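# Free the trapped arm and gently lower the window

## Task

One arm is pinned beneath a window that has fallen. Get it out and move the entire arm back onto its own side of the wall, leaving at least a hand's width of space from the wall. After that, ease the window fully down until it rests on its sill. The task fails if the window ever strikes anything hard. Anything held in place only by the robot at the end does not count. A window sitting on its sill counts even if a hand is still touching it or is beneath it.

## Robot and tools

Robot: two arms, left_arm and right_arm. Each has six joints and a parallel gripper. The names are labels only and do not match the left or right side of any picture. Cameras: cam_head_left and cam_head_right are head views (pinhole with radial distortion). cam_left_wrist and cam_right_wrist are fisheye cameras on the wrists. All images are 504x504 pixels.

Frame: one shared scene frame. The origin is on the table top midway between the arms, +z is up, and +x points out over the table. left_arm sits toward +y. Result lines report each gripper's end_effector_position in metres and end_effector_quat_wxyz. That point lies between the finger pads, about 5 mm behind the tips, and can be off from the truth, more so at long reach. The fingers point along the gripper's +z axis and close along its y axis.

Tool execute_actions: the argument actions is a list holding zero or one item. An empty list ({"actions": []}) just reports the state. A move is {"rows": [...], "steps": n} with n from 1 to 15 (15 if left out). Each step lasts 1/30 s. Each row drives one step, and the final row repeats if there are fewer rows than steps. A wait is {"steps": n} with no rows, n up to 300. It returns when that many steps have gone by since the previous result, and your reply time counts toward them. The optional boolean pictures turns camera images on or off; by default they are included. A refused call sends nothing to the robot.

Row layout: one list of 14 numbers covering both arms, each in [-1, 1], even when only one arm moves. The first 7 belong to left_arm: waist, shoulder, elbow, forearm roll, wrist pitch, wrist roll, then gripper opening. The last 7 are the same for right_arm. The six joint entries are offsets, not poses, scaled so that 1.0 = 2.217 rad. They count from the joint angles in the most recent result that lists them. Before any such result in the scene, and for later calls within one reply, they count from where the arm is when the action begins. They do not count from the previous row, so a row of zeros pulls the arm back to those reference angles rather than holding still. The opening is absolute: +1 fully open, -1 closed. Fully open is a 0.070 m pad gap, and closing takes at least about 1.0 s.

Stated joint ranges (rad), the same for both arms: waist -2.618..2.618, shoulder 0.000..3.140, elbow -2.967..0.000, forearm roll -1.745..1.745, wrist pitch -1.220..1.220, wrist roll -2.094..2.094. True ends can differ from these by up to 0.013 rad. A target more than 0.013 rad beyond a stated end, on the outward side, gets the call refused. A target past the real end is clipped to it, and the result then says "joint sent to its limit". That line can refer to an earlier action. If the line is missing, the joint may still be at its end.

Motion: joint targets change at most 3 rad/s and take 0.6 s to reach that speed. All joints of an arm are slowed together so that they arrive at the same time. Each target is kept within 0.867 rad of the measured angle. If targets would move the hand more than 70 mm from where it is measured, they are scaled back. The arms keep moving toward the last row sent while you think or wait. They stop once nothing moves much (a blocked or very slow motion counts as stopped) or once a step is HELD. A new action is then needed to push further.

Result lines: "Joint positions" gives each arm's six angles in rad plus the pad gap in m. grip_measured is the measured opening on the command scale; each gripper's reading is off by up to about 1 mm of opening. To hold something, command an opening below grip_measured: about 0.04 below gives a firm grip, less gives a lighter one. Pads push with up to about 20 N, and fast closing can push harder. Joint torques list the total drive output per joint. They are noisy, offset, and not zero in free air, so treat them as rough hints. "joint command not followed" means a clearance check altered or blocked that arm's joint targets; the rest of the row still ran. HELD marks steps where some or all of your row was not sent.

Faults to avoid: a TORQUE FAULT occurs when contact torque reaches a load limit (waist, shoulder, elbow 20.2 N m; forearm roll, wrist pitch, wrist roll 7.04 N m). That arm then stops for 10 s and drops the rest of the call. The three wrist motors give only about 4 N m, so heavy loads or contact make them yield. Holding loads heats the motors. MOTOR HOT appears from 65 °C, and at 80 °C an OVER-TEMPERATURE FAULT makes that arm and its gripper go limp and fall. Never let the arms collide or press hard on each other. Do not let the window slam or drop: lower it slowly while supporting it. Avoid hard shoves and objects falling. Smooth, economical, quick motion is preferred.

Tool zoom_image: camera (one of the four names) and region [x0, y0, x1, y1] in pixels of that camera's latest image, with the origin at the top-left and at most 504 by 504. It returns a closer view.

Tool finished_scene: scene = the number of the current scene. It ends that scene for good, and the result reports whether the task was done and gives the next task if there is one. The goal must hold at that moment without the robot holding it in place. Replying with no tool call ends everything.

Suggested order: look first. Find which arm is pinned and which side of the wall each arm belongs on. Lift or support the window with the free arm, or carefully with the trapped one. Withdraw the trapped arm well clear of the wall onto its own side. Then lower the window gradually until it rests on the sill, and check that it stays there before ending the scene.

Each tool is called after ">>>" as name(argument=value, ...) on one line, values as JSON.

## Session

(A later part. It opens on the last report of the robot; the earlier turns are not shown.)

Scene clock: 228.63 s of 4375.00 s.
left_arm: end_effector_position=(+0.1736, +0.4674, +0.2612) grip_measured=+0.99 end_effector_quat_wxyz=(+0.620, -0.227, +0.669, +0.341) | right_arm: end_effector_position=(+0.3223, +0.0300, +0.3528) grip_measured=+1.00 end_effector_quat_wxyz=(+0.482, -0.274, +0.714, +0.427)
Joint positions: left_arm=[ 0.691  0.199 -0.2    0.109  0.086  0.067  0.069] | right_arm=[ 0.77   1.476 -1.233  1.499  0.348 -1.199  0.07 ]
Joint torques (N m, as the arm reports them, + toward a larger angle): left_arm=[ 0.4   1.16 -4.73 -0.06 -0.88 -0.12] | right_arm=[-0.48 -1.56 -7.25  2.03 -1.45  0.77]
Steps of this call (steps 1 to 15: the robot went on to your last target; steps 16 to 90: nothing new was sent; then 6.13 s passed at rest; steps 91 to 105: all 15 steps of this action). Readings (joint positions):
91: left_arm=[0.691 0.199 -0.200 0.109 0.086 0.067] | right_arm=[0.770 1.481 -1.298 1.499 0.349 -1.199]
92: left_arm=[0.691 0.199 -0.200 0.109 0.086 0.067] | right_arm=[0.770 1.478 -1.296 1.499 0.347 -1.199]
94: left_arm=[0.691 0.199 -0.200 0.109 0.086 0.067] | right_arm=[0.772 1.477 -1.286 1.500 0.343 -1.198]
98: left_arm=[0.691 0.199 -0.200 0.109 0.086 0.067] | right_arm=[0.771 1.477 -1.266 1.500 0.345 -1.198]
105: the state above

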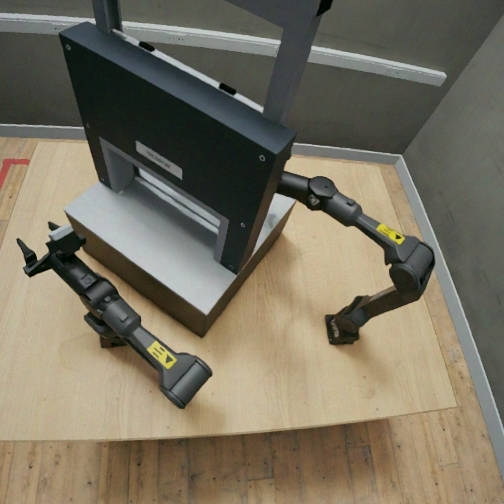

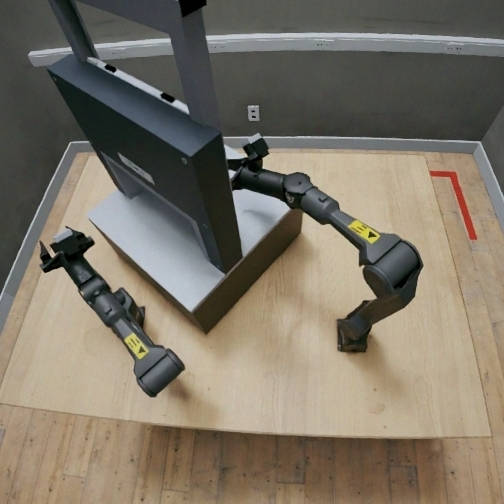

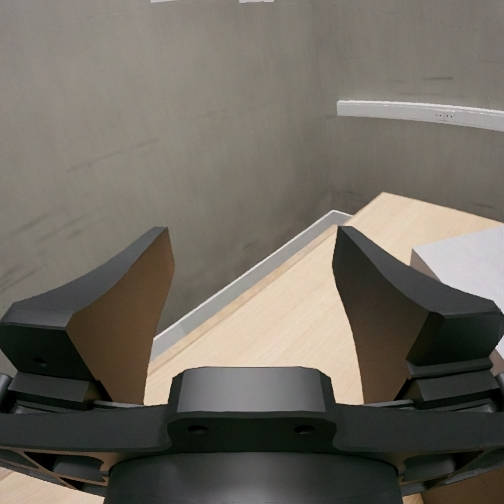

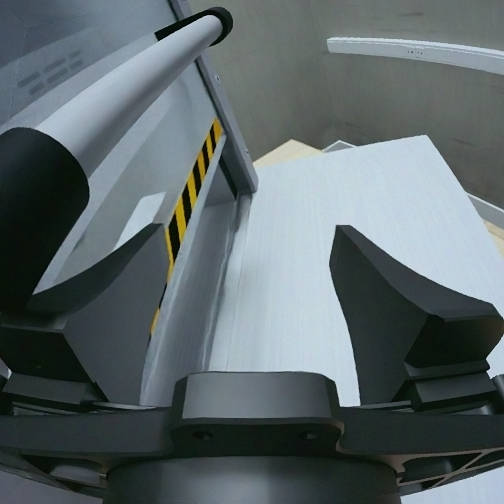

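>>> execute_actions(actions=[{"rows": [[0,0,0,0,0,0,1, 0,-0.001,0.002,0,0,0,1],[0,0,0,0,0,0,1, 0,-0.002,0.004,0,0,0,1],[0,0,0,0,0,0,1, 0,-0.003,0.006,0,0,0,1],[0,0,0,0,0,0,1, 0,-0.004,0.008,0,0,0,1],[0,0,0,0,0,0,1, 0,-0.005,0.010,0,0,0,1],[0,0,0,0,0,0,1, 0,-0.005,0.012,0,0,0,1],[0,0,0,0,0,0,1, 0,-0.005,0.014,0,0,0,1],[0,0,0,0,0,0,1, 0,-0.005,0.016,0,0,0,1],[0,0,0,0,0,0,1, 0,-0.005,0.018,0,0,0,1],[0,0,0,0,0,0,1, 0,-0.005,0.020,0,0,0,1],[0,0,0,0,0,0,1, 0,-0.005,0.022,0,0,0,1],[0,0,0,0,0,0,1, 0,-0.005,0.024,0,0,0,1],[0,0,0,0,0,0,1, 0,-0.005,0.026,0,0,0,1],[0,0,0,0,0,0,1, 0,-0.005,0.028,0,0,0,1],[0,0,0,0,0,0,1, 0,-0.005,0.030,0,0,0,1]], "steps": 15}], pictures=false)

Scene clock: 237.73 s of 4375.00 s.
left_arm: end_effector_position=(+0.1737, +0.4675, +0.2611) grip_measured=+0.99 end_effector_quat_wxyz=(+0.620, -0.227, +0.669, +0.341) | right_arm: end_effector_position=(+0.3175, +0.0251, +0.3292) grip_measured=+1.00 end_effector_quat_wxyz=(+0.464, -0.274, +0.731, +0.420)
Joint positions: left_arm=[ 0.691  0.199 -0.2    0.109  0.086  0.067  0.069] | right_arm=[ 0.77   1.464 -1.169  1.499  0.348 -1.198  0.07 ]
Joint torques (N m, as the arm reports them, + toward a larger angle): left_arm=[ 0.44  1.28 -4.75 -0.06 -0.79 -0.03] | right_arm=[  0.63 -12.95  -7.31   1.85  -0.18   0.44]
Steps of this call (steps 1 to 15: the robot went on to your last target; steps 16 to 90: nothing new was sent; then 5.60 s passed at rest; steps 91 to 105: all 15 steps of this action). Readings (joint positions):
91: left_arm=[0.691 0.199 -0.200 0.109 0.086 0.067] | right_arm=[0.770 1.473 -1.231 1.499 0.349 -1.199]
92: left_arm=[0.691 0.199 -0.200 0.109 0.086 0.067] | right_arm=[0.770 1.473 -1.230 1.499 0.349 -1.198]
94: left_arm=[0.691 0.199 -0.200 0.109 0.086 0.067] | right_arm=[0.770 1.467 -1.223 1.500 0.349 -1.198]
98: left_arm=[0.691 0.199 -0.200 0.109 0.086 0.067] | right_arm=[0.770 1.464 -1.202 1.500 0.348 -1.198]
105: the state above

>>> execute_actions(actions=[{"rows": [[0,0,0,0,0,0,1, 0,-0.001,0.002,0,0,0,1],[0,0,0,0,0,0,1, 0,-0.002,0.004,0,0,0,1],[0,0,0,0,0,0,1, 0,-0.003,0.006,0,0,0,1],[0,0,0,0,0,0,1, 0,-0.003,0.008,0,0,0,1],[0,0,0,0,0,0,1, 0,-0.003,0.010,0,0,0,1],[0,0,0,0,0,0,1, 0,-0.003,0.012,0,0,0,1],[0,0,0,0,0,0,1, 0,-0.003,0.014,0,0,0,1],[0,0,0,0,0,0,1, 0,-0.003,0.016,0,0,0,1],[0,0,0,0,0,0,1, 0,-0.003,0.018,0,0,0,1],[0,0,0,0,0,0,1, 0,-0.003,0.020,0,0,0,1],[0,0,0,0,0,0,1, 0,-0.003,0.021,0,0,0,1],[0,0,0,0,0,0,1, 0,-0.003,0.022,0,0,0,1],[0,0,0,0,0,0,1, 0,-0.003,0.023,0,0,0,1],[0,0,0,0,0,0,1, 0,-0.003,0.024,0,0,0,1],[0,0,0,0,0,0,1, 0,-0.003,0.025,0,0,0,1]], "steps": 15}])

Scene clock: 243.73 s of 4375.00 s.
left_arm: end_effector_position=(+0.1736, +0.4674, +0.2612) grip_measured=+0.99 end_effector_quat_wxyz=(+0.620, -0.227, +0.669, +0.341) | right_arm: end_effector_position=(+0.3125, +0.0215, +0.3077) grip_measured=+1.00 end_effector_quat_wxyz=(+0.446, -0.274, +0.745, +0.413)
Joint positions: left_arm=[ 0.691  0.199 -0.2    0.109  0.086  0.067  0.069] | right_arm=[ 0.771  1.458 -1.115  1.499  0.348 -1.198  0.07 ]
Joint torques (N m, as the arm reports them, + toward a larger angle): left_arm=[ 0.45  1.15 -4.71 -0.06 -0.8  -0.12] | right_arm=[ -0.21 -13.96  -7.33   1.97   0.09   0.42]
Steps of this call (steps 1 to 15: the robot went on to your last target; steps 16 to 90: nothing new was sent; then 2.50 s passed at rest; steps 91 to 105: all 15 steps of this action). Readings (joint positions):
91: left_arm=[0.691 0.199 -0.200 0.109 0.086 0.067] | right_arm=[0.770 1.465 -1.167 1.499 0.348 -1.198]
92: left_arm=[0.691 0.199 -0.200 0.109 0.086 0.067] | right_arm=[0.770 1.463 -1.166 1.499 0.348 -1.198]
94: left_arm=[0.691 0.199 -0.200 0.109 0.086 0.067] | right_arm=[0.771 1.459 -1.159 1.501 0.348 -1.197]
98: left_arm=[0.691 0.199 -0.200 0.109 0.086 0.067] | right_arm=[0.771 1.458 -1.138 1.500 0.348 -1.197]
105: the state above

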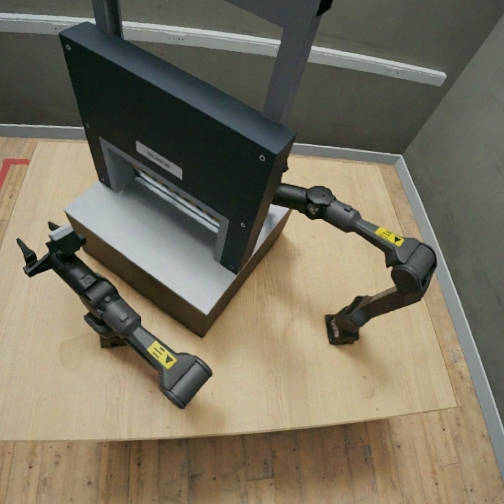

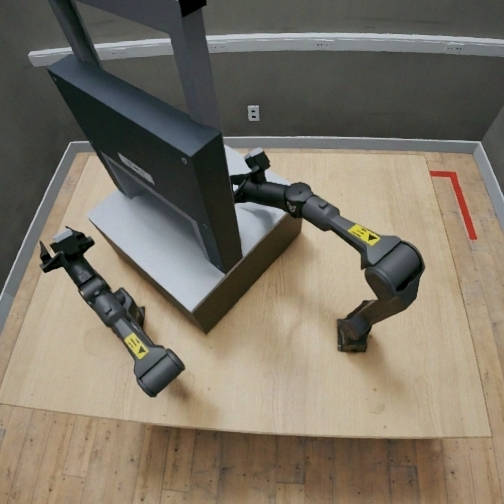

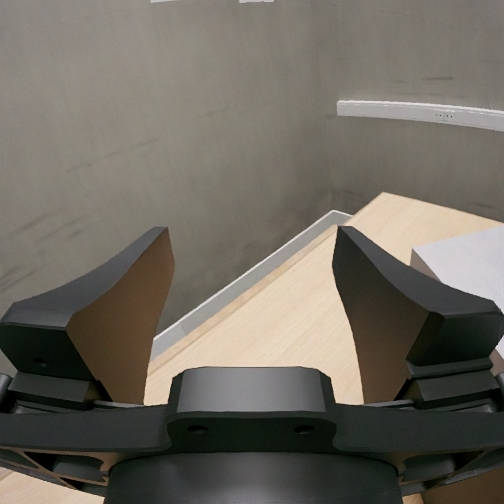

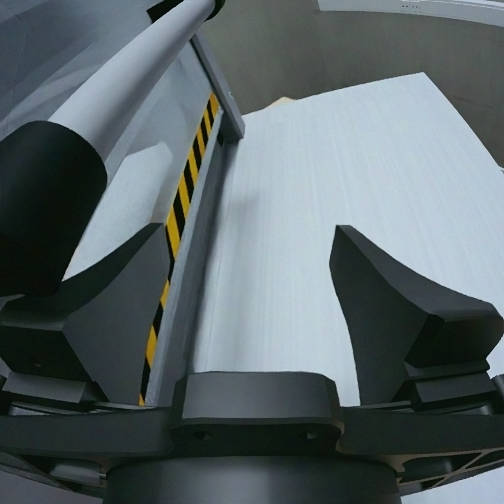

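>>> execute_actions(actions=[{"rows": [[0,0,0,0,0,0,1, 0,-0.001,0.001,0,0,0,1],[0,0,0,0,0,0,1, 0,-0.002,0.002,0,0,0,1],[0,0,0,0,0,0,1, 0,-0.002,0.003,0,0,0,1],[0,0,0,0,0,0,1, 0,-0.002,0.004,0,0,0,1],[0,0,0,0,0,0,1, 0,-0.002,0.005,0,0,0,1],[0,0,0,0,0,0,1, 0,-0.002,0.006,0,0,0,1],[0,0,0,0,0,0,1, 0,-0.002,0.007,0,0,0,1],[0,0,0,0,0,0,1, 0,-0.002,0.008,0,0,0,1],[0,0,0,0,0,0,1, 0,-0.002,0.009,0,0,0,1],[0,0,0,0,0,0,1, 0,-0.002,0.010,0,0,0,1],[0,0,0,0,0,0,1, 0,-0.002,0.011,0,0,0,1],[0,0,0,0,0,0,1, 0,-0.002,0.012,0,0,0,1],[0,0,0,0,0,0,1, 0,-0.002,0.013,0,0,0,1],[0,0,0,0,0,0,1, 0,-0.002,0.014,0,0,0,1],[0,0,0,0,0,0,1, 0,-0.002,0.015,0,0,0,1]], "steps": 15}])

Scene clock: 252.37 s of 4375.00 s.
left_arm: end_effector_position=(+0.1737, +0.4675, +0.2611) grip_measured=+0.99 end_effector_quat_wxyz=(+0.620, -0.227, +0.669, +0.341) | right_arm: end_effector_position=(+0.3102, +0.0178, +0.2960) grip_measured=+1.00 end_effector_quat_wxyz=(+0.437, -0.272, +0.754, +0.408)
Joint positions: left_arm=[ 0.691  0.199 -0.2    0.109  0.086  0.067  0.069] | right_arm=[ 0.769  1.452 -1.083  1.499  0.346 -1.197  0.07 ]
Joint torques (N m, as the arm reports them, + toward a larger angle): left_arm=[ 0.44  1.29 -4.73 -0.06 -0.79 -0.03] | right_arm=[ -0.32 -12.65  -7.15   1.82   0.12   0.35]
Steps of this call (steps 1 to 15: the robot went on to your last target; steps 16 to 90: nothing new was sent; then 5.13 s passed at rest; steps 91 to 105: all 15 steps of this action). Readings (joint positions):
91: left_arm=[0.691 0.199 -0.200 0.109 0.086 0.067] | right_arm=[0.770 1.457 -1.113 1.499 0.348 -1.198]
92: left_arm=[0.691 0.199 -0.200 0.109 0.086 0.067] | right_arm=[0.770 1.456 -1.113 1.499 0.347 -1.198]
94: left_arm=[0.691 0.199 -0.200 0.109 0.086 0.067] | right_arm=[0.770 1.453 -1.111 1.500 0.346 -1.197]
98: left_arm=[0.691 0.199 -0.200 0.109 0.086 0.067] | right_arm=[0.769 1.452 -1.101 1.501 0.346 -1.196]
105: the state above

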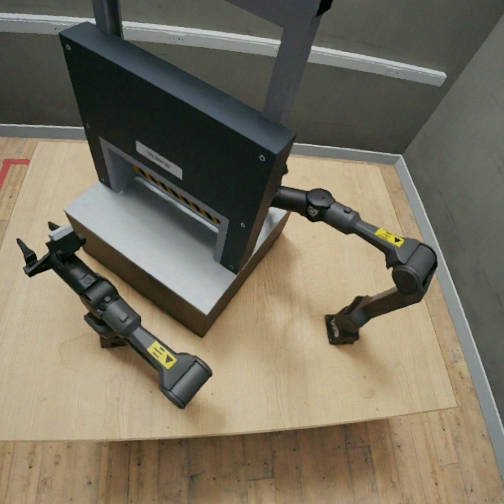

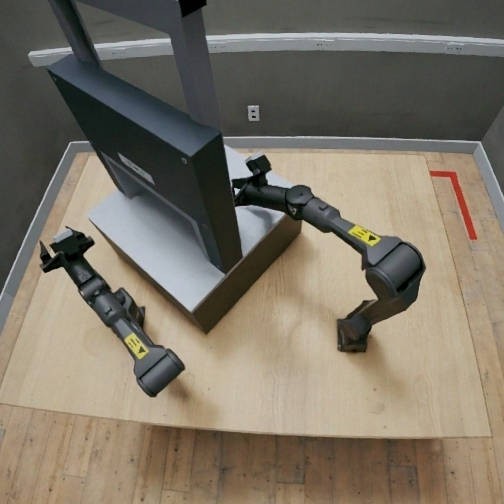

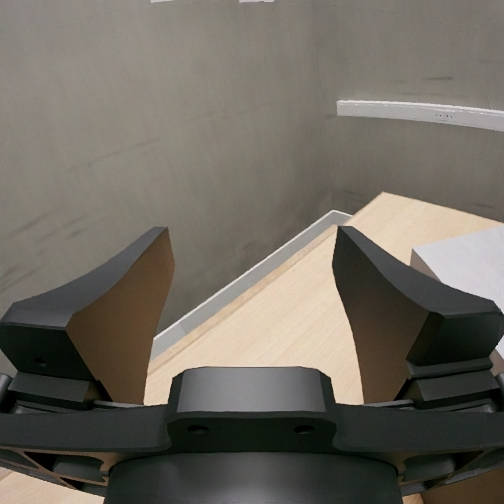

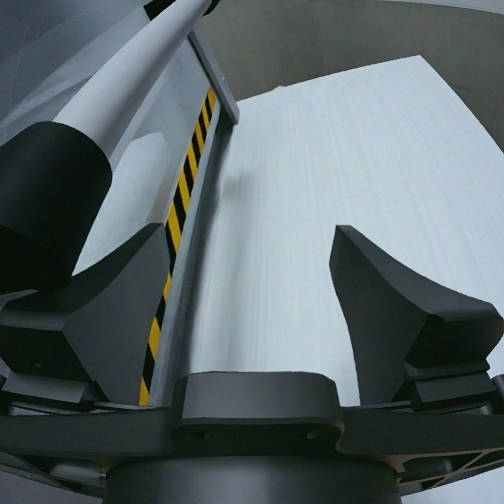

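>>> execute_actions(actions=[{"rows": [[0,0,0,0,0,0,1, 0,0,0.001,0,0,0,1],[0,0,0,0,0,0,1, 0,0,0.002,0,0,0,1],[0,0,0,0,0,0,1, 0,0,0.003,0,0,0,1],[0,0,0,0,0,0,1, 0,0,0.004,0,0,0,1],[0,0,0,0,0,0,1, 0,0,0.005,0,0,0,1],[0,0,0,0,0,0,1, 0,0,0.006,0,0,0,1],[0,0,0,0,0,0,1, 0,0,0.007,0,0,0,1],[0,0,0,0,0,0,1, 0,0,0.008,0,0,0,1],[0,0,0,0,0,0,1, 0,0,0.009,0,0,0,1],[0,0,0,0,0,0,1, 0,0,0.010,0,0,0,1],[0,0,0,0,0,0,1, 0,0,0.011,0,0,0,1],[0,0,0,0,0,0,1, 0,0,0.012,0,0,0,1],[0,0,0,0,0,0,1, 0,0,0.013,0,0,0,1],[0,0,0,0,0,0,1, 0,0,0.014,0,0,0,1],[0,0,0,0,0,0,1, 0,0,0.015,0,0,0,1]], "steps": 15}])

Scene clock: 259.60 s of 4375.00 s.
left_arm: end_effector_position=(+0.1736, +0.4674, +0.2612) grip_measured=+0.99 end_effector_quat_wxyz=(+0.620, -0.227, +0.669, +0.341) | right_arm: end_effector_position=(+0.3065, +0.0161, +0.2812) grip_measured=+1.00 end_effector_quat_wxyz=(+0.424, -0.273, +0.763, +0.404)
Joint positions: left_arm=[ 0.691  0.199 -0.2    0.109  0.086  0.067  0.069] | right_arm=[ 0.772  1.454 -1.051  1.499  0.347 -1.197  0.07 ]
Joint torques (N m, as the arm reports them, + toward a larger angle): left_arm=[ 0.47  1.17 -4.75 -0.06 -0.79 -0.12] | right_arm=[  0.17 -13.74  -7.17   1.95  -0.07   0.59]
Steps of this call (steps 1 to 15: the robot went on to your last target; steps 16 to 90: nothing new was sent; then 3.73 s passed at rest; steps 91 to 105: all 15 steps of this action). Readings (joint positions):
91: left_arm=[0.691 0.199 -0.200 0.109 0.086 0.067] | right_arm=[0.771 1.454 -1.082 1.499 0.348 -1.198]
92: left_arm=[0.691 0.199 -0.200 0.109 0.086 0.067] | right_arm=[0.771 1.453 -1.081 1.499 0.348 -1.198]
94: left_arm=[0.691 0.199 -0.200 0.109 0.086 0.067] | right_arm=[0.771 1.453 -1.080 1.499 0.348 -1.197]
98: left_arm=[0.691 0.199 -0.200 0.109 0.086 0.067] | right_arm=[0.771 1.454 -1.069 1.499 0.347 -1.197]
105: the state above

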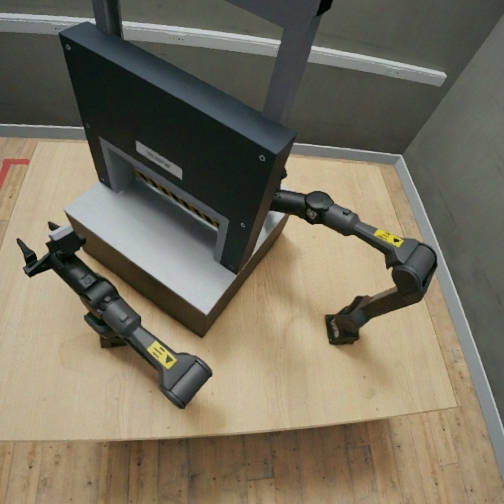

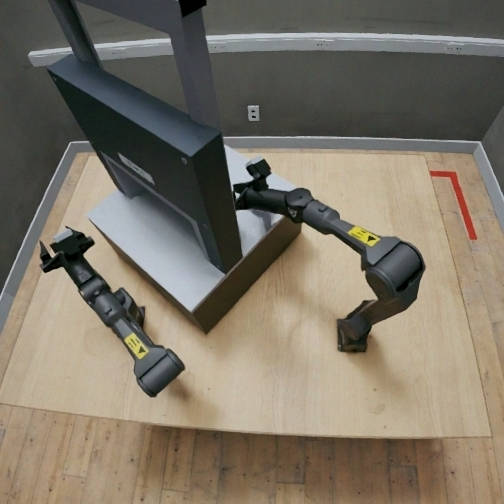

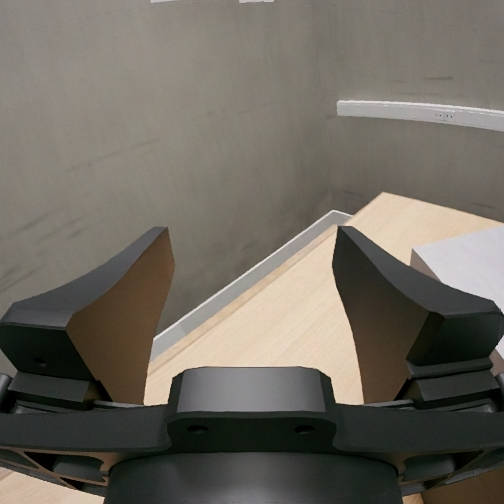

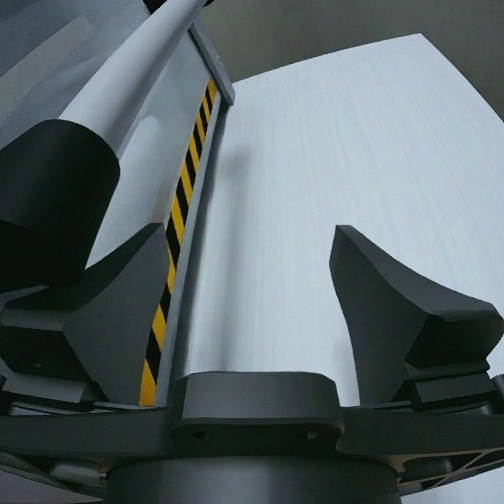

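>>> execute_actions(actions=[{"rows": [[0,0,0,0,0,0,1, 0,0.0004,0.0004,0,0,0,1],[0,0,0,0,0,0,1, 0,0.0008,0.0008,0,0,0,1],[0,0,0,0,0,0,1, 0,0.0012,0.0012,0,0,0,1],[0,0,0,0,0,0,1, 0,0.0016,0.0016,0,0,0,1],[0,0,0,0,0,0,1, 0,0.0020,0.0020,0,0,0,1],[0,0,0,0,0,0,1, 0,0.0024,0.0024,0,0,0,1],[0,0,0,0,0,0,1, 0,0.0028,0.0028,0,0,0,1],[0,0,0,0,0,0,1, 0,0.0032,0.0032,0,0,0,1],[0,0,0,0,0,0,1, 0,0.0036,0.0036,0,0,0,1],[0,0,0,0,0,0,1, 0,0.0040,0.0040,0,0,0,1],[0,0,0,0,0,0,1, 0,0.0044,0.0044,0,0,0,1],[0,0,0,0,0,0,1, 0,0.0048,0.0048,0,0,0,1],[0,0,0,0,0,0,1, 0,0.0052,0.0052,0,0,0,1],[0,0,0,0,0,0,1, 0,0.0056,0.0056,0,0,0,1],[0,0,0,0,0,0,1, 0,0.0060,0.0060,0,0,0,1]], "steps": 15}])

Scene clock: 268.23 s of 4375.00 s.
left_arm: end_effector_position=(+0.1737, +0.4675, +0.2611) grip_measured=+0.99 end_effector_quat_wxyz=(+0.620, -0.227, +0.669, +0.341) | right_arm: end_effector_position=(+0.3064, +0.0154, +0.2712) grip_measured=+1.00 end_effector_quat_wxyz=(+0.415, -0.273, +0.770, +0.400)
Joint positions: left_arm=[ 0.691  0.199 -0.2    0.109  0.086  0.067  0.069] | right_arm=[ 0.77   1.462 -1.037  1.499  0.348 -1.197  0.07 ]
Joint torques (N m, as the arm reports them, + toward a larger angle): left_arm=[ 0.47  1.28 -4.74 -0.06 -0.8  -0.03] | right_arm=[-2.   -4.25 -9.93  2.95 -1.62  0.96]
Steps of this call (steps 1 to 15: the robot went on to your last target; steps 16 to 90: nothing new was sent; then 5.13 s passed at rest; steps 91 to 105: all 15 steps of this action). Readings (joint positions):
91: left_arm=[0.691 0.199 -0.200 0.109 0.086 0.067] | right_arm=[0.770 1.453 -1.050 1.499 0.346 -1.197]
92: left_arm=[0.691 0.199 -0.200 0.109 0.086 0.067] | right_arm=[0.770 1.453 -1.050 1.500 0.346 -1.197]
94: left_arm=[0.691 0.199 -0.200 0.109 0.086 0.067] | right_arm=[0.770 1.453 -1.050 1.500 0.346 -1.197]
98: left_arm=[0.691 0.199 -0.200 0.109 0.086 0.067] | right_arm=[0.770 1.455 -1.047 1.500 0.347 -1.197]
105: the state above

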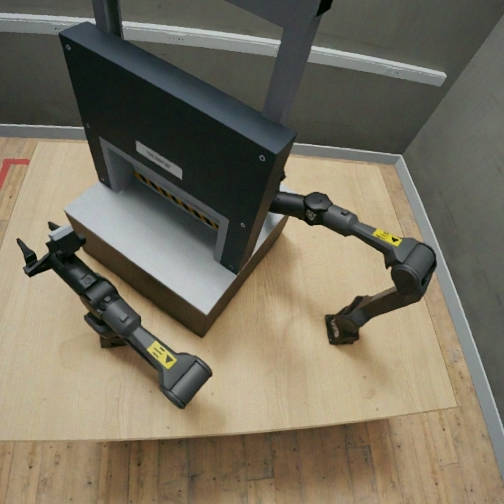

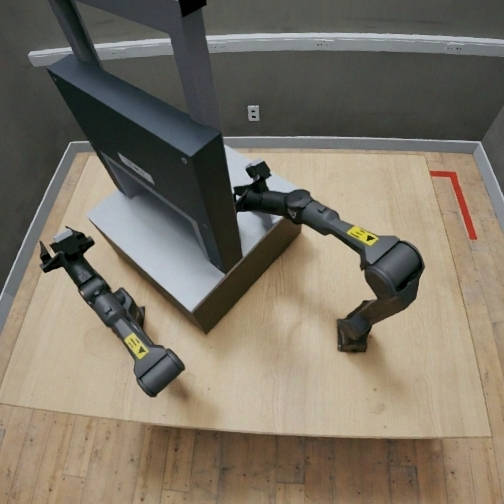

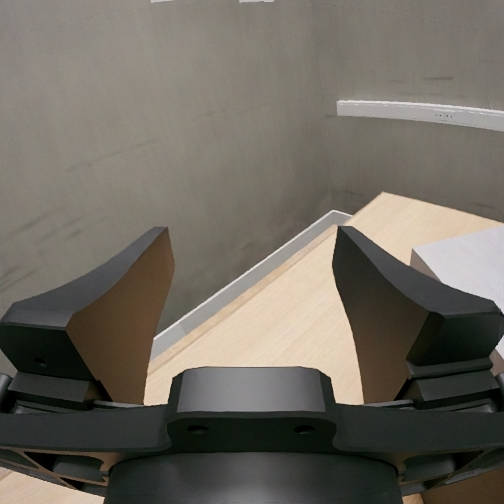

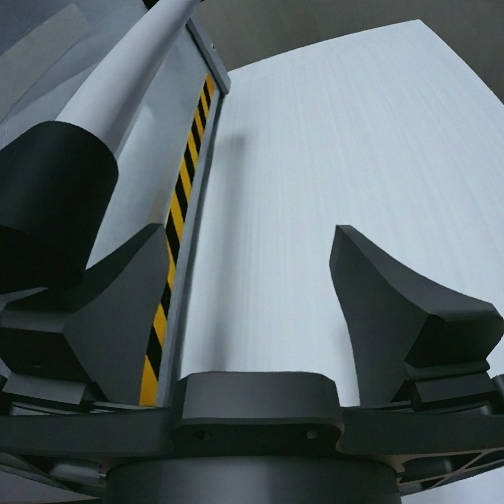

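>>> execute_actions(actions=[{"rows": [[0,0,0,0,0,0,1, 0,-0.001,0.0007,0,0,0,1],[0,0,0,0,0,0,1, 0,-0.001,0.0014,0,0,0,1],[0,0,0,0,0,0,1, 0,-0.001,0.0021,0,0,0,1],[0,0,0,0,0,0,1, 0,-0.001,0.0028,0,0,0,1],[0,0,0,0,0,0,1, 0,-0.001,0.0035,0,0,0,1],[0,0,0,0,0,0,1, 0,-0.001,0.0042,0,0,0,1],[0,0,0,0,0,0,1, 0,-0.001,0.0049,0,0,0,1],[0,0,0,0,0,0,1, 0,-0.001,0.0056,0,0,0,1],[0,0,0,0,0,0,1, 0,-0.001,0.0063,0,0,0,1],[0,0,0,0,0,0,1, 0,-0.001,0.0070,0,0,0,1],[0,0,0,0,0,0,1, 0,-0.001,0.0077,0,0,0,1],[0,0,0,0,0,0,1, 0,-0.001,0.0084,0,0,0,1],[0,0,0,0,0,0,1, 0,-0.001,0.0091,0,0,0,1],[0,0,0,0,0,0,1, 0,-0.001,0.0098,0,0,0,1],[0,0,0,0,0,0,1, 0,-0.001,0.0105,0,0,0,1]], "steps": 15}])

Scene clock: 273.20 s of 4375.00 s.
left_arm: end_effector_position=(+0.1736, +0.4674, +0.2612) grip_measured=+0.99 end_effector_quat_wxyz=(+0.620, -0.227, +0.669, +0.341) | right_arm: end_effector_position=(+0.3046, +0.0134, +0.2612) grip_measured=+1.00 end_effector_quat_wxyz=(+0.407, -0.272, +0.777, +0.396)
Joint positions: left_arm=[ 0.691  0.199 -0.2    0.109  0.086  0.067  0.069] | right_arm=[ 0.771  1.464 -1.015  1.499  0.345 -1.196  0.07 ]
Joint torques (N m, as the arm reports them, + toward a larger angle): left_arm=[ 0.46  1.19 -4.71 -0.06 -0.8  -0.12] | right_arm=[ -0.79 -14.39  -7.43   1.87   0.17   0.46]
Steps of this call (steps 1 to 15: the robot went on to your last target; steps 16 to 90: nothing new was sent; then 1.47 s passed at rest; steps 91 to 105: all 15 steps of this action). Readings (joint positions):
91: left_arm=[0.691 0.199 -0.200 0.109 0.086 0.067] | right_arm=[0.771 1.466 -1.038 1.499 0.347 -1.197]
92: left_arm=[0.691 0.199 -0.200 0.109 0.086 0.067] | right_arm=[0.771 1.464 -1.037 1.499 0.346 -1.196]
94: left_arm=[0.691 0.199 -0.200 0.109 0.086 0.067] | right_arm=[0.772 1.463 -1.037 1.502 0.345 -1.195]
98: left_arm=[0.691 0.199 -0.200 0.109 0.086 0.067] | right_arm=[0.772 1.464 -1.031 1.502 0.344 -1.195]
105: the state above

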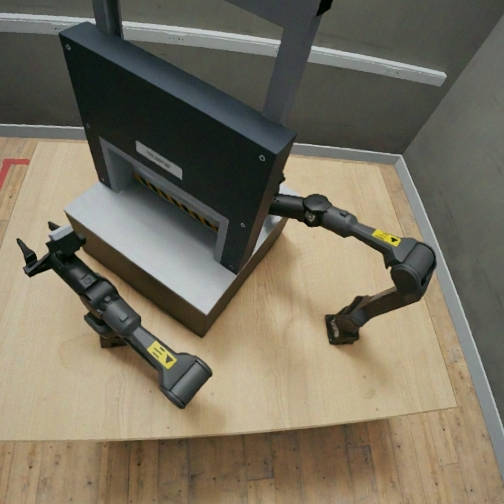

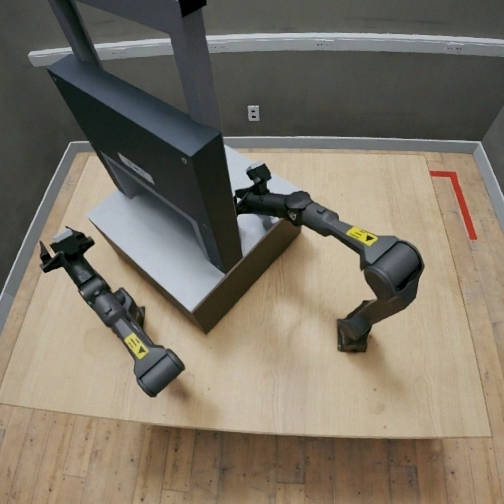

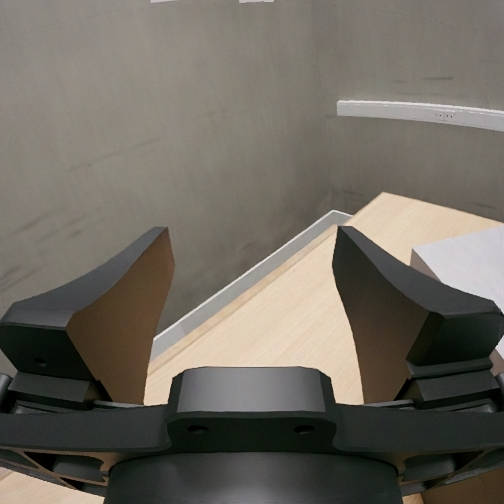

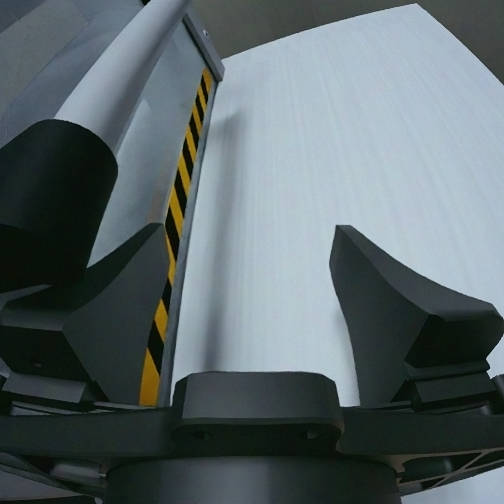

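Nearly closed. Continue slowly.

>>> execute_actions(actions=[{"rows": [[0,0,0,0,0,0,1, 0,0,0.0005,0,0,0,1],[0,0,0,0,0,0,1, 0,0,0.0010,0,0,0,1],[0,0,0,0,0,0,1, 0,0,0.0015,0,0,0,1],[0,0,0,0,0,0,1, 0,0,0.0020,0,0,0,1],[0,0,0,0,0,0,1, 0,0,0.0025,0,0,0,1],[0,0,0,0,0,0,1, 0,0,0.0030,0,0,0,1],[0,0,0,0,0,0,1, 0,0,0.0035,0,0,0,1],[0,0,0,0,0,0,1, 0,0,0.0040,0,0,0,1],[0,0,0,0,0,0,1, 0,0,0.0045,0,0,0,1],[0,0,0,0,0,0,1, 0,0,0.0050,0,0,0,1],[0,0,0,0,0,0,1, 0,0,0.0055,0,0,0,1],[0,0,0,0,0,0,1, 0,0,0.0060,0,0,0,1],[0,0,0,0,0,0,1, 0,0,0.0065,0,0,0,1],[0,0,0,0,0,0,1, 0,0,0.0070,0,0,0,1],[0,0,0,0,0,0,1, 0,0,0.0075,0,0,0,1]], "steps": 15}], pictures=false)

Scene clock: 278.23 s of 4375.00 s.
left_arm: end_effector_position=(+0.1737, +0.4675, +0.2611) grip_measured=+0.99 end_effector_quat_wxyz=(+0.620, -0.227, +0.669, +0.341) | right_arm: end_effector_position=(+0.3031, +0.0122, +0.2561) grip_measured=+1.00 end_effector_quat_wxyz=(+0.402, -0.271, +0.781, +0.395)
Joint positions: left_arm=[ 0.691  0.199 -0.2    0.109  0.086  0.067  0.069] | right_arm=[ 0.771  1.463 -1.003  1.501  0.344 -1.195  0.07 ]
Joint torques (N m, as the arm reports them, + toward a larger angle): left_arm=[ 0.46  1.28 -4.75 -0.06 -0.79 -0.03] | right_arm=[  1.47 -11.3   -5.79   1.49   0.2    0.43]
Steps of this call (steps 1 to 15: the robot went on to your last target; steps 16 to 90: nothing new was sent; then 1.53 s passed at rest; steps 91 to 105: all 15 steps of this action). Readings (joint positions):
91: left_arm=[0.691 0.199 -0.200 0.109 0.086 0.067] | right_arm=[0.770 1.460 -1.013 1.499 0.348 -1.197]
92: left_arm=[0.691 0.199 -0.200 0.109 0.086 0.067] | right_arm=[0.771 1.461 -1.014 1.499 0.347 -1.196]
94: left_arm=[0.691 0.199 -0.200 0.109 0.086 0.067] | right_arm=[0.771 1.461 -1.013 1.499 0.347 -1.196]
98: left_arm=[0.691 0.199 -0.200 0.109 0.086 0.067] | right_arm=[0.771 1.461 -1.011 1.500 0.346 -1.195]
105: the state above

>>> execute_actions(actions=[{"rows": [[0,0,0,0,0,0,1, 0,0,0.0005,0,0,0,1],[0,0,0,0,0,0,1, 0,0,0.0010,0,0,0,1],[0,0,0,0,0,0,1, 0,0,0.0015,0,0,0,1],[0,0,0,0,0,0,1, 0,0,0.0020,0,0,0,1],[0,0,0,0,0,0,1, 0,0,0.0025,0,0,0,1],[0,0,0,0,0,0,1, 0,0,0.0030,0,0,0,1],[0,0,0,0,0,0,1, 0,0,0.0035,0,0,0,1],[0,0,0,0,0,0,1, 0,0,0.0040,0,0,0,1],[0,0,0,0,0,0,1, 0,0,0.0045,0,0,0,1],[0,0,0,0,0,0,1, 0,0,0.0050,0,0,0,1],[0,0,0,0,0,0,1, 0,0,0.0055,0,0,0,1],[0,0,0,0,0,0,1, 0,0,0.0060,0,0,0,1],[0,0,0,0,0,0,1, 0,0,0.0065,0,0,0,1],[0,0,0,0,0,0,1, 0,0,0.0070,0,0,0,1],[0,0,0,0,0,0,1, 0,0,0.0075,0,0,0,1]], "steps": 15}])

Scene clock: 284.40 s of 4375.00 s.
left_arm: end_effector_position=(+0.1736, +0.4674, +0.2612) grip_measured=+0.99 end_effector_quat_wxyz=(+0.620, -0.227, +0.669, +0.341) | right_arm: end_effector_position=(+0.3015, +0.0103, +0.2488) grip_measured=+1.00 end_effector_quat_wxyz=(+0.396, -0.270, +0.785, +0.392)
Joint positions: left_arm=[ 0.691  0.199 -0.2    0.109  0.086  0.067  0.069] | right_arm=[ 0.771  1.463 -0.986  1.501  0.344 -1.195  0.07 ]
Joint torques (N m, as the arm reports them, + toward a larger angle): left_arm=[ 0.46  1.17 -4.72 -0.06 -0.79 -0.12] | right_arm=[ 0.57 -7.92 -3.12  0.59  0.03  0.22]
Steps of this call (steps 1 to 15: the robot went on to your last target; steps 16 to 90: nothing new was sent; then 2.67 s passed at rest; steps 91 to 105: all 15 steps of this action). Readings (joint positions):
91: left_arm=[0.691 0.199 -0.200 0.109 0.086 0.067] | right_arm=[0.771 1.464 -0.999 1.500 0.345 -1.196]
92: left_arm=[0.691 0.199 -0.200 0.109 0.086 0.067] | right_arm=[0.771 1.464 -0.999 1.501 0.344 -1.196]
94: left_arm=[0.691 0.199 -0.200 0.109 0.086 0.067] | right_arm=[0.771 1.464 -0.998 1.501 0.344 -1.196]
98: left_arm=[0.691 0.199 -0.200 0.109 0.086 0.067] | right_arm=[0.771 1.464 -0.994 1.501 0.344 -1.195]
105: the state above

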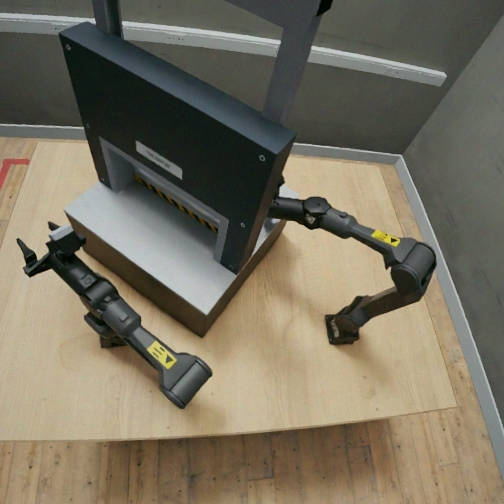

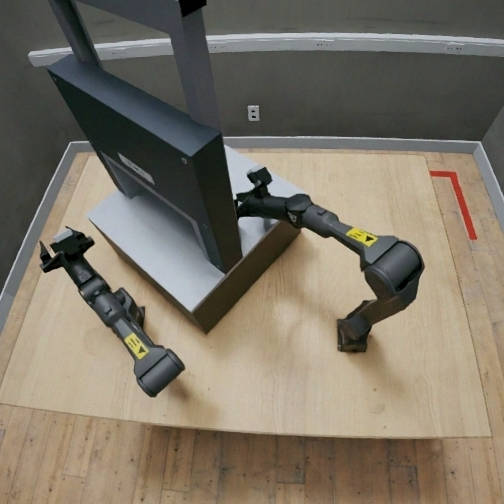

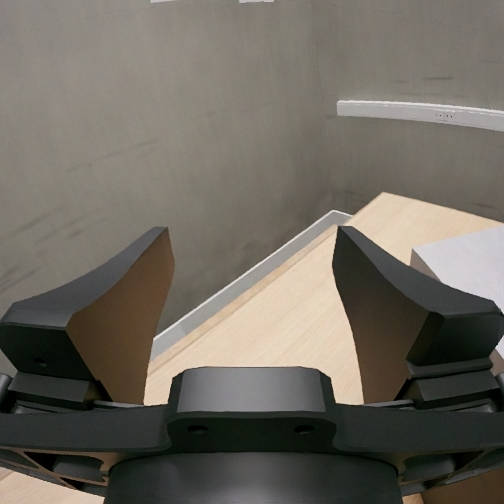

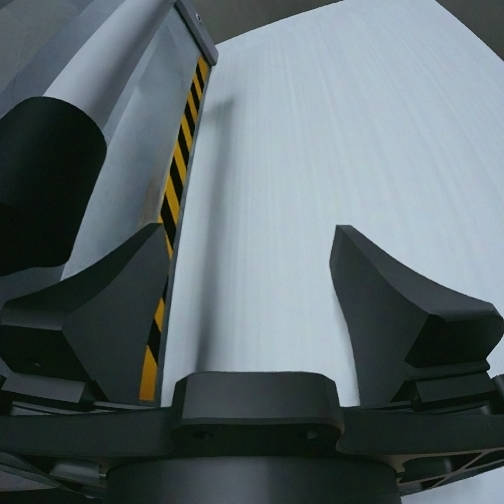

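>>> execute_actions(actions=[{"rows": [[0,0,0,0,0,0,1, -0.003,0,0,0,0,0,1],[0,0,0,0,0,0,1, -0.006,0,0,0,0,0,1],[0,0,0,0,0,0,1, -0.009,0,0,0,0,0,1],[0,0,0,0,0,0,1, -0.012,0,0,0,0,0,1],[0,0,0,0,0,0,1, -0.015,0,0,0,0,0,1],[0,0,0,0,0,0,1, -0.018,0,0,0,0,0,1],[0,0,0,0,0,0,1, -0.021,0,0,0,0,0,1],[0,0,0,0,0,0,1, -0.024,0,0,0,0,0,1],[0,0,0,0,0,0,1, -0.027,0,0,0,0,0,1],[0,0,0,0,0,0,1, -0.030,0,0,0,0,0,1],[0,0,0,0,0,0,1, -0.033,0,0,0,0,0,1],[0,0,0,0,0,0,1, -0.036,0,0,0,0,0,1],[0,0,0,0,0,0,1, -0.040,0,0,0,0,0,1]], "steps": 15}])

Scene clock: 289.50 s of 4375.00 s.
left_arm: end_effector_position=(+0.1737, +0.4675, +0.2611) grip_measured=+0.99 end_effector_quat_wxyz=(+0.620, -0.227, +0.669, +0.341) | right_arm: end_effector_position=(+0.3320, -0.0158, +0.2491) grip_measured=+1.00 end_effector_quat_wxyz=(+0.413, -0.234, +0.797, +0.374)
Joint positions: left_arm=[ 0.691  0.199 -0.2    0.109  0.086  0.067  0.069] | right_arm=[ 0.681  1.463 -0.986  1.501  0.344 -1.195  0.07 ]
Joint torques (N m, as the arm reports them, + toward a larger angle): left_arm=[ 0.47  1.29 -4.74 -0.06 -0.8  -0.03] | right_arm=[ 0.82 -7.24 -4.82  0.54  0.07  0.18]
Steps of this call (steps 1 to 15: the robot went on to your last target; steps 16 to 90: nothing new was sent; then 1.60 s passed at rest; steps 91 to 105: all 15 steps of this action). Readings (joint positions):
91: left_arm=[0.691 0.199 -0.200 0.109 0.086 0.067] | right_arm=[0.771 1.463 -0.986 1.501 0.345 -1.195]
92: left_arm=[0.691 0.199 -0.200 0.109 0.086 0.067] | right_arm=[0.766 1.463 -0.986 1.501 0.345 -1.195]
94: left_arm=[0.691 0.199 -0.200 0.109 0.086 0.067] | right_arm=[0.751 1.463 -0.986 1.501 0.345 -1.195]
98: left_arm=[0.691 0.199 -0.200 0.109 0.086 0.067] | right_arm=[0.723 1.463 -0.986 1.501 0.345 -1.195]
105: the state above

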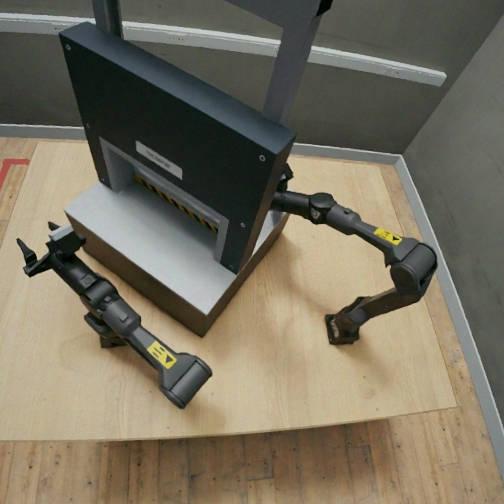

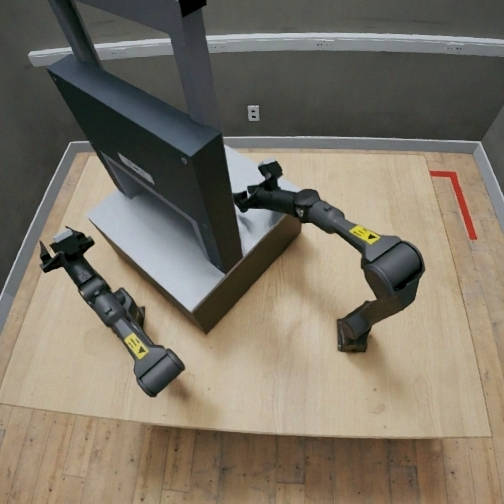

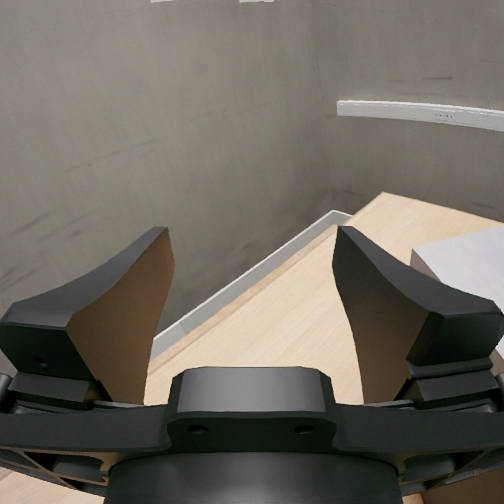

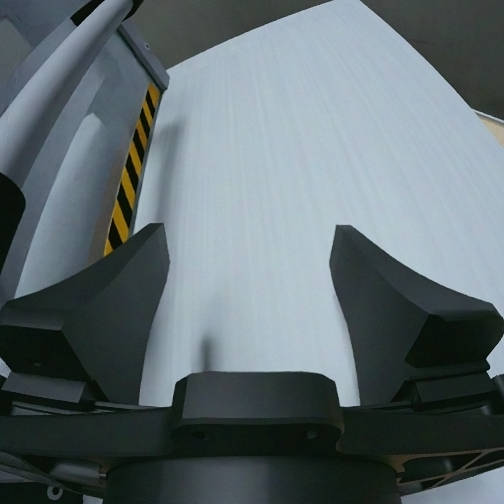

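The window rests on its sill, the right hand is clear, and the left arm is well back on its own side.

>>> finished_scene(scene=2)

The scene is finished: the task was done.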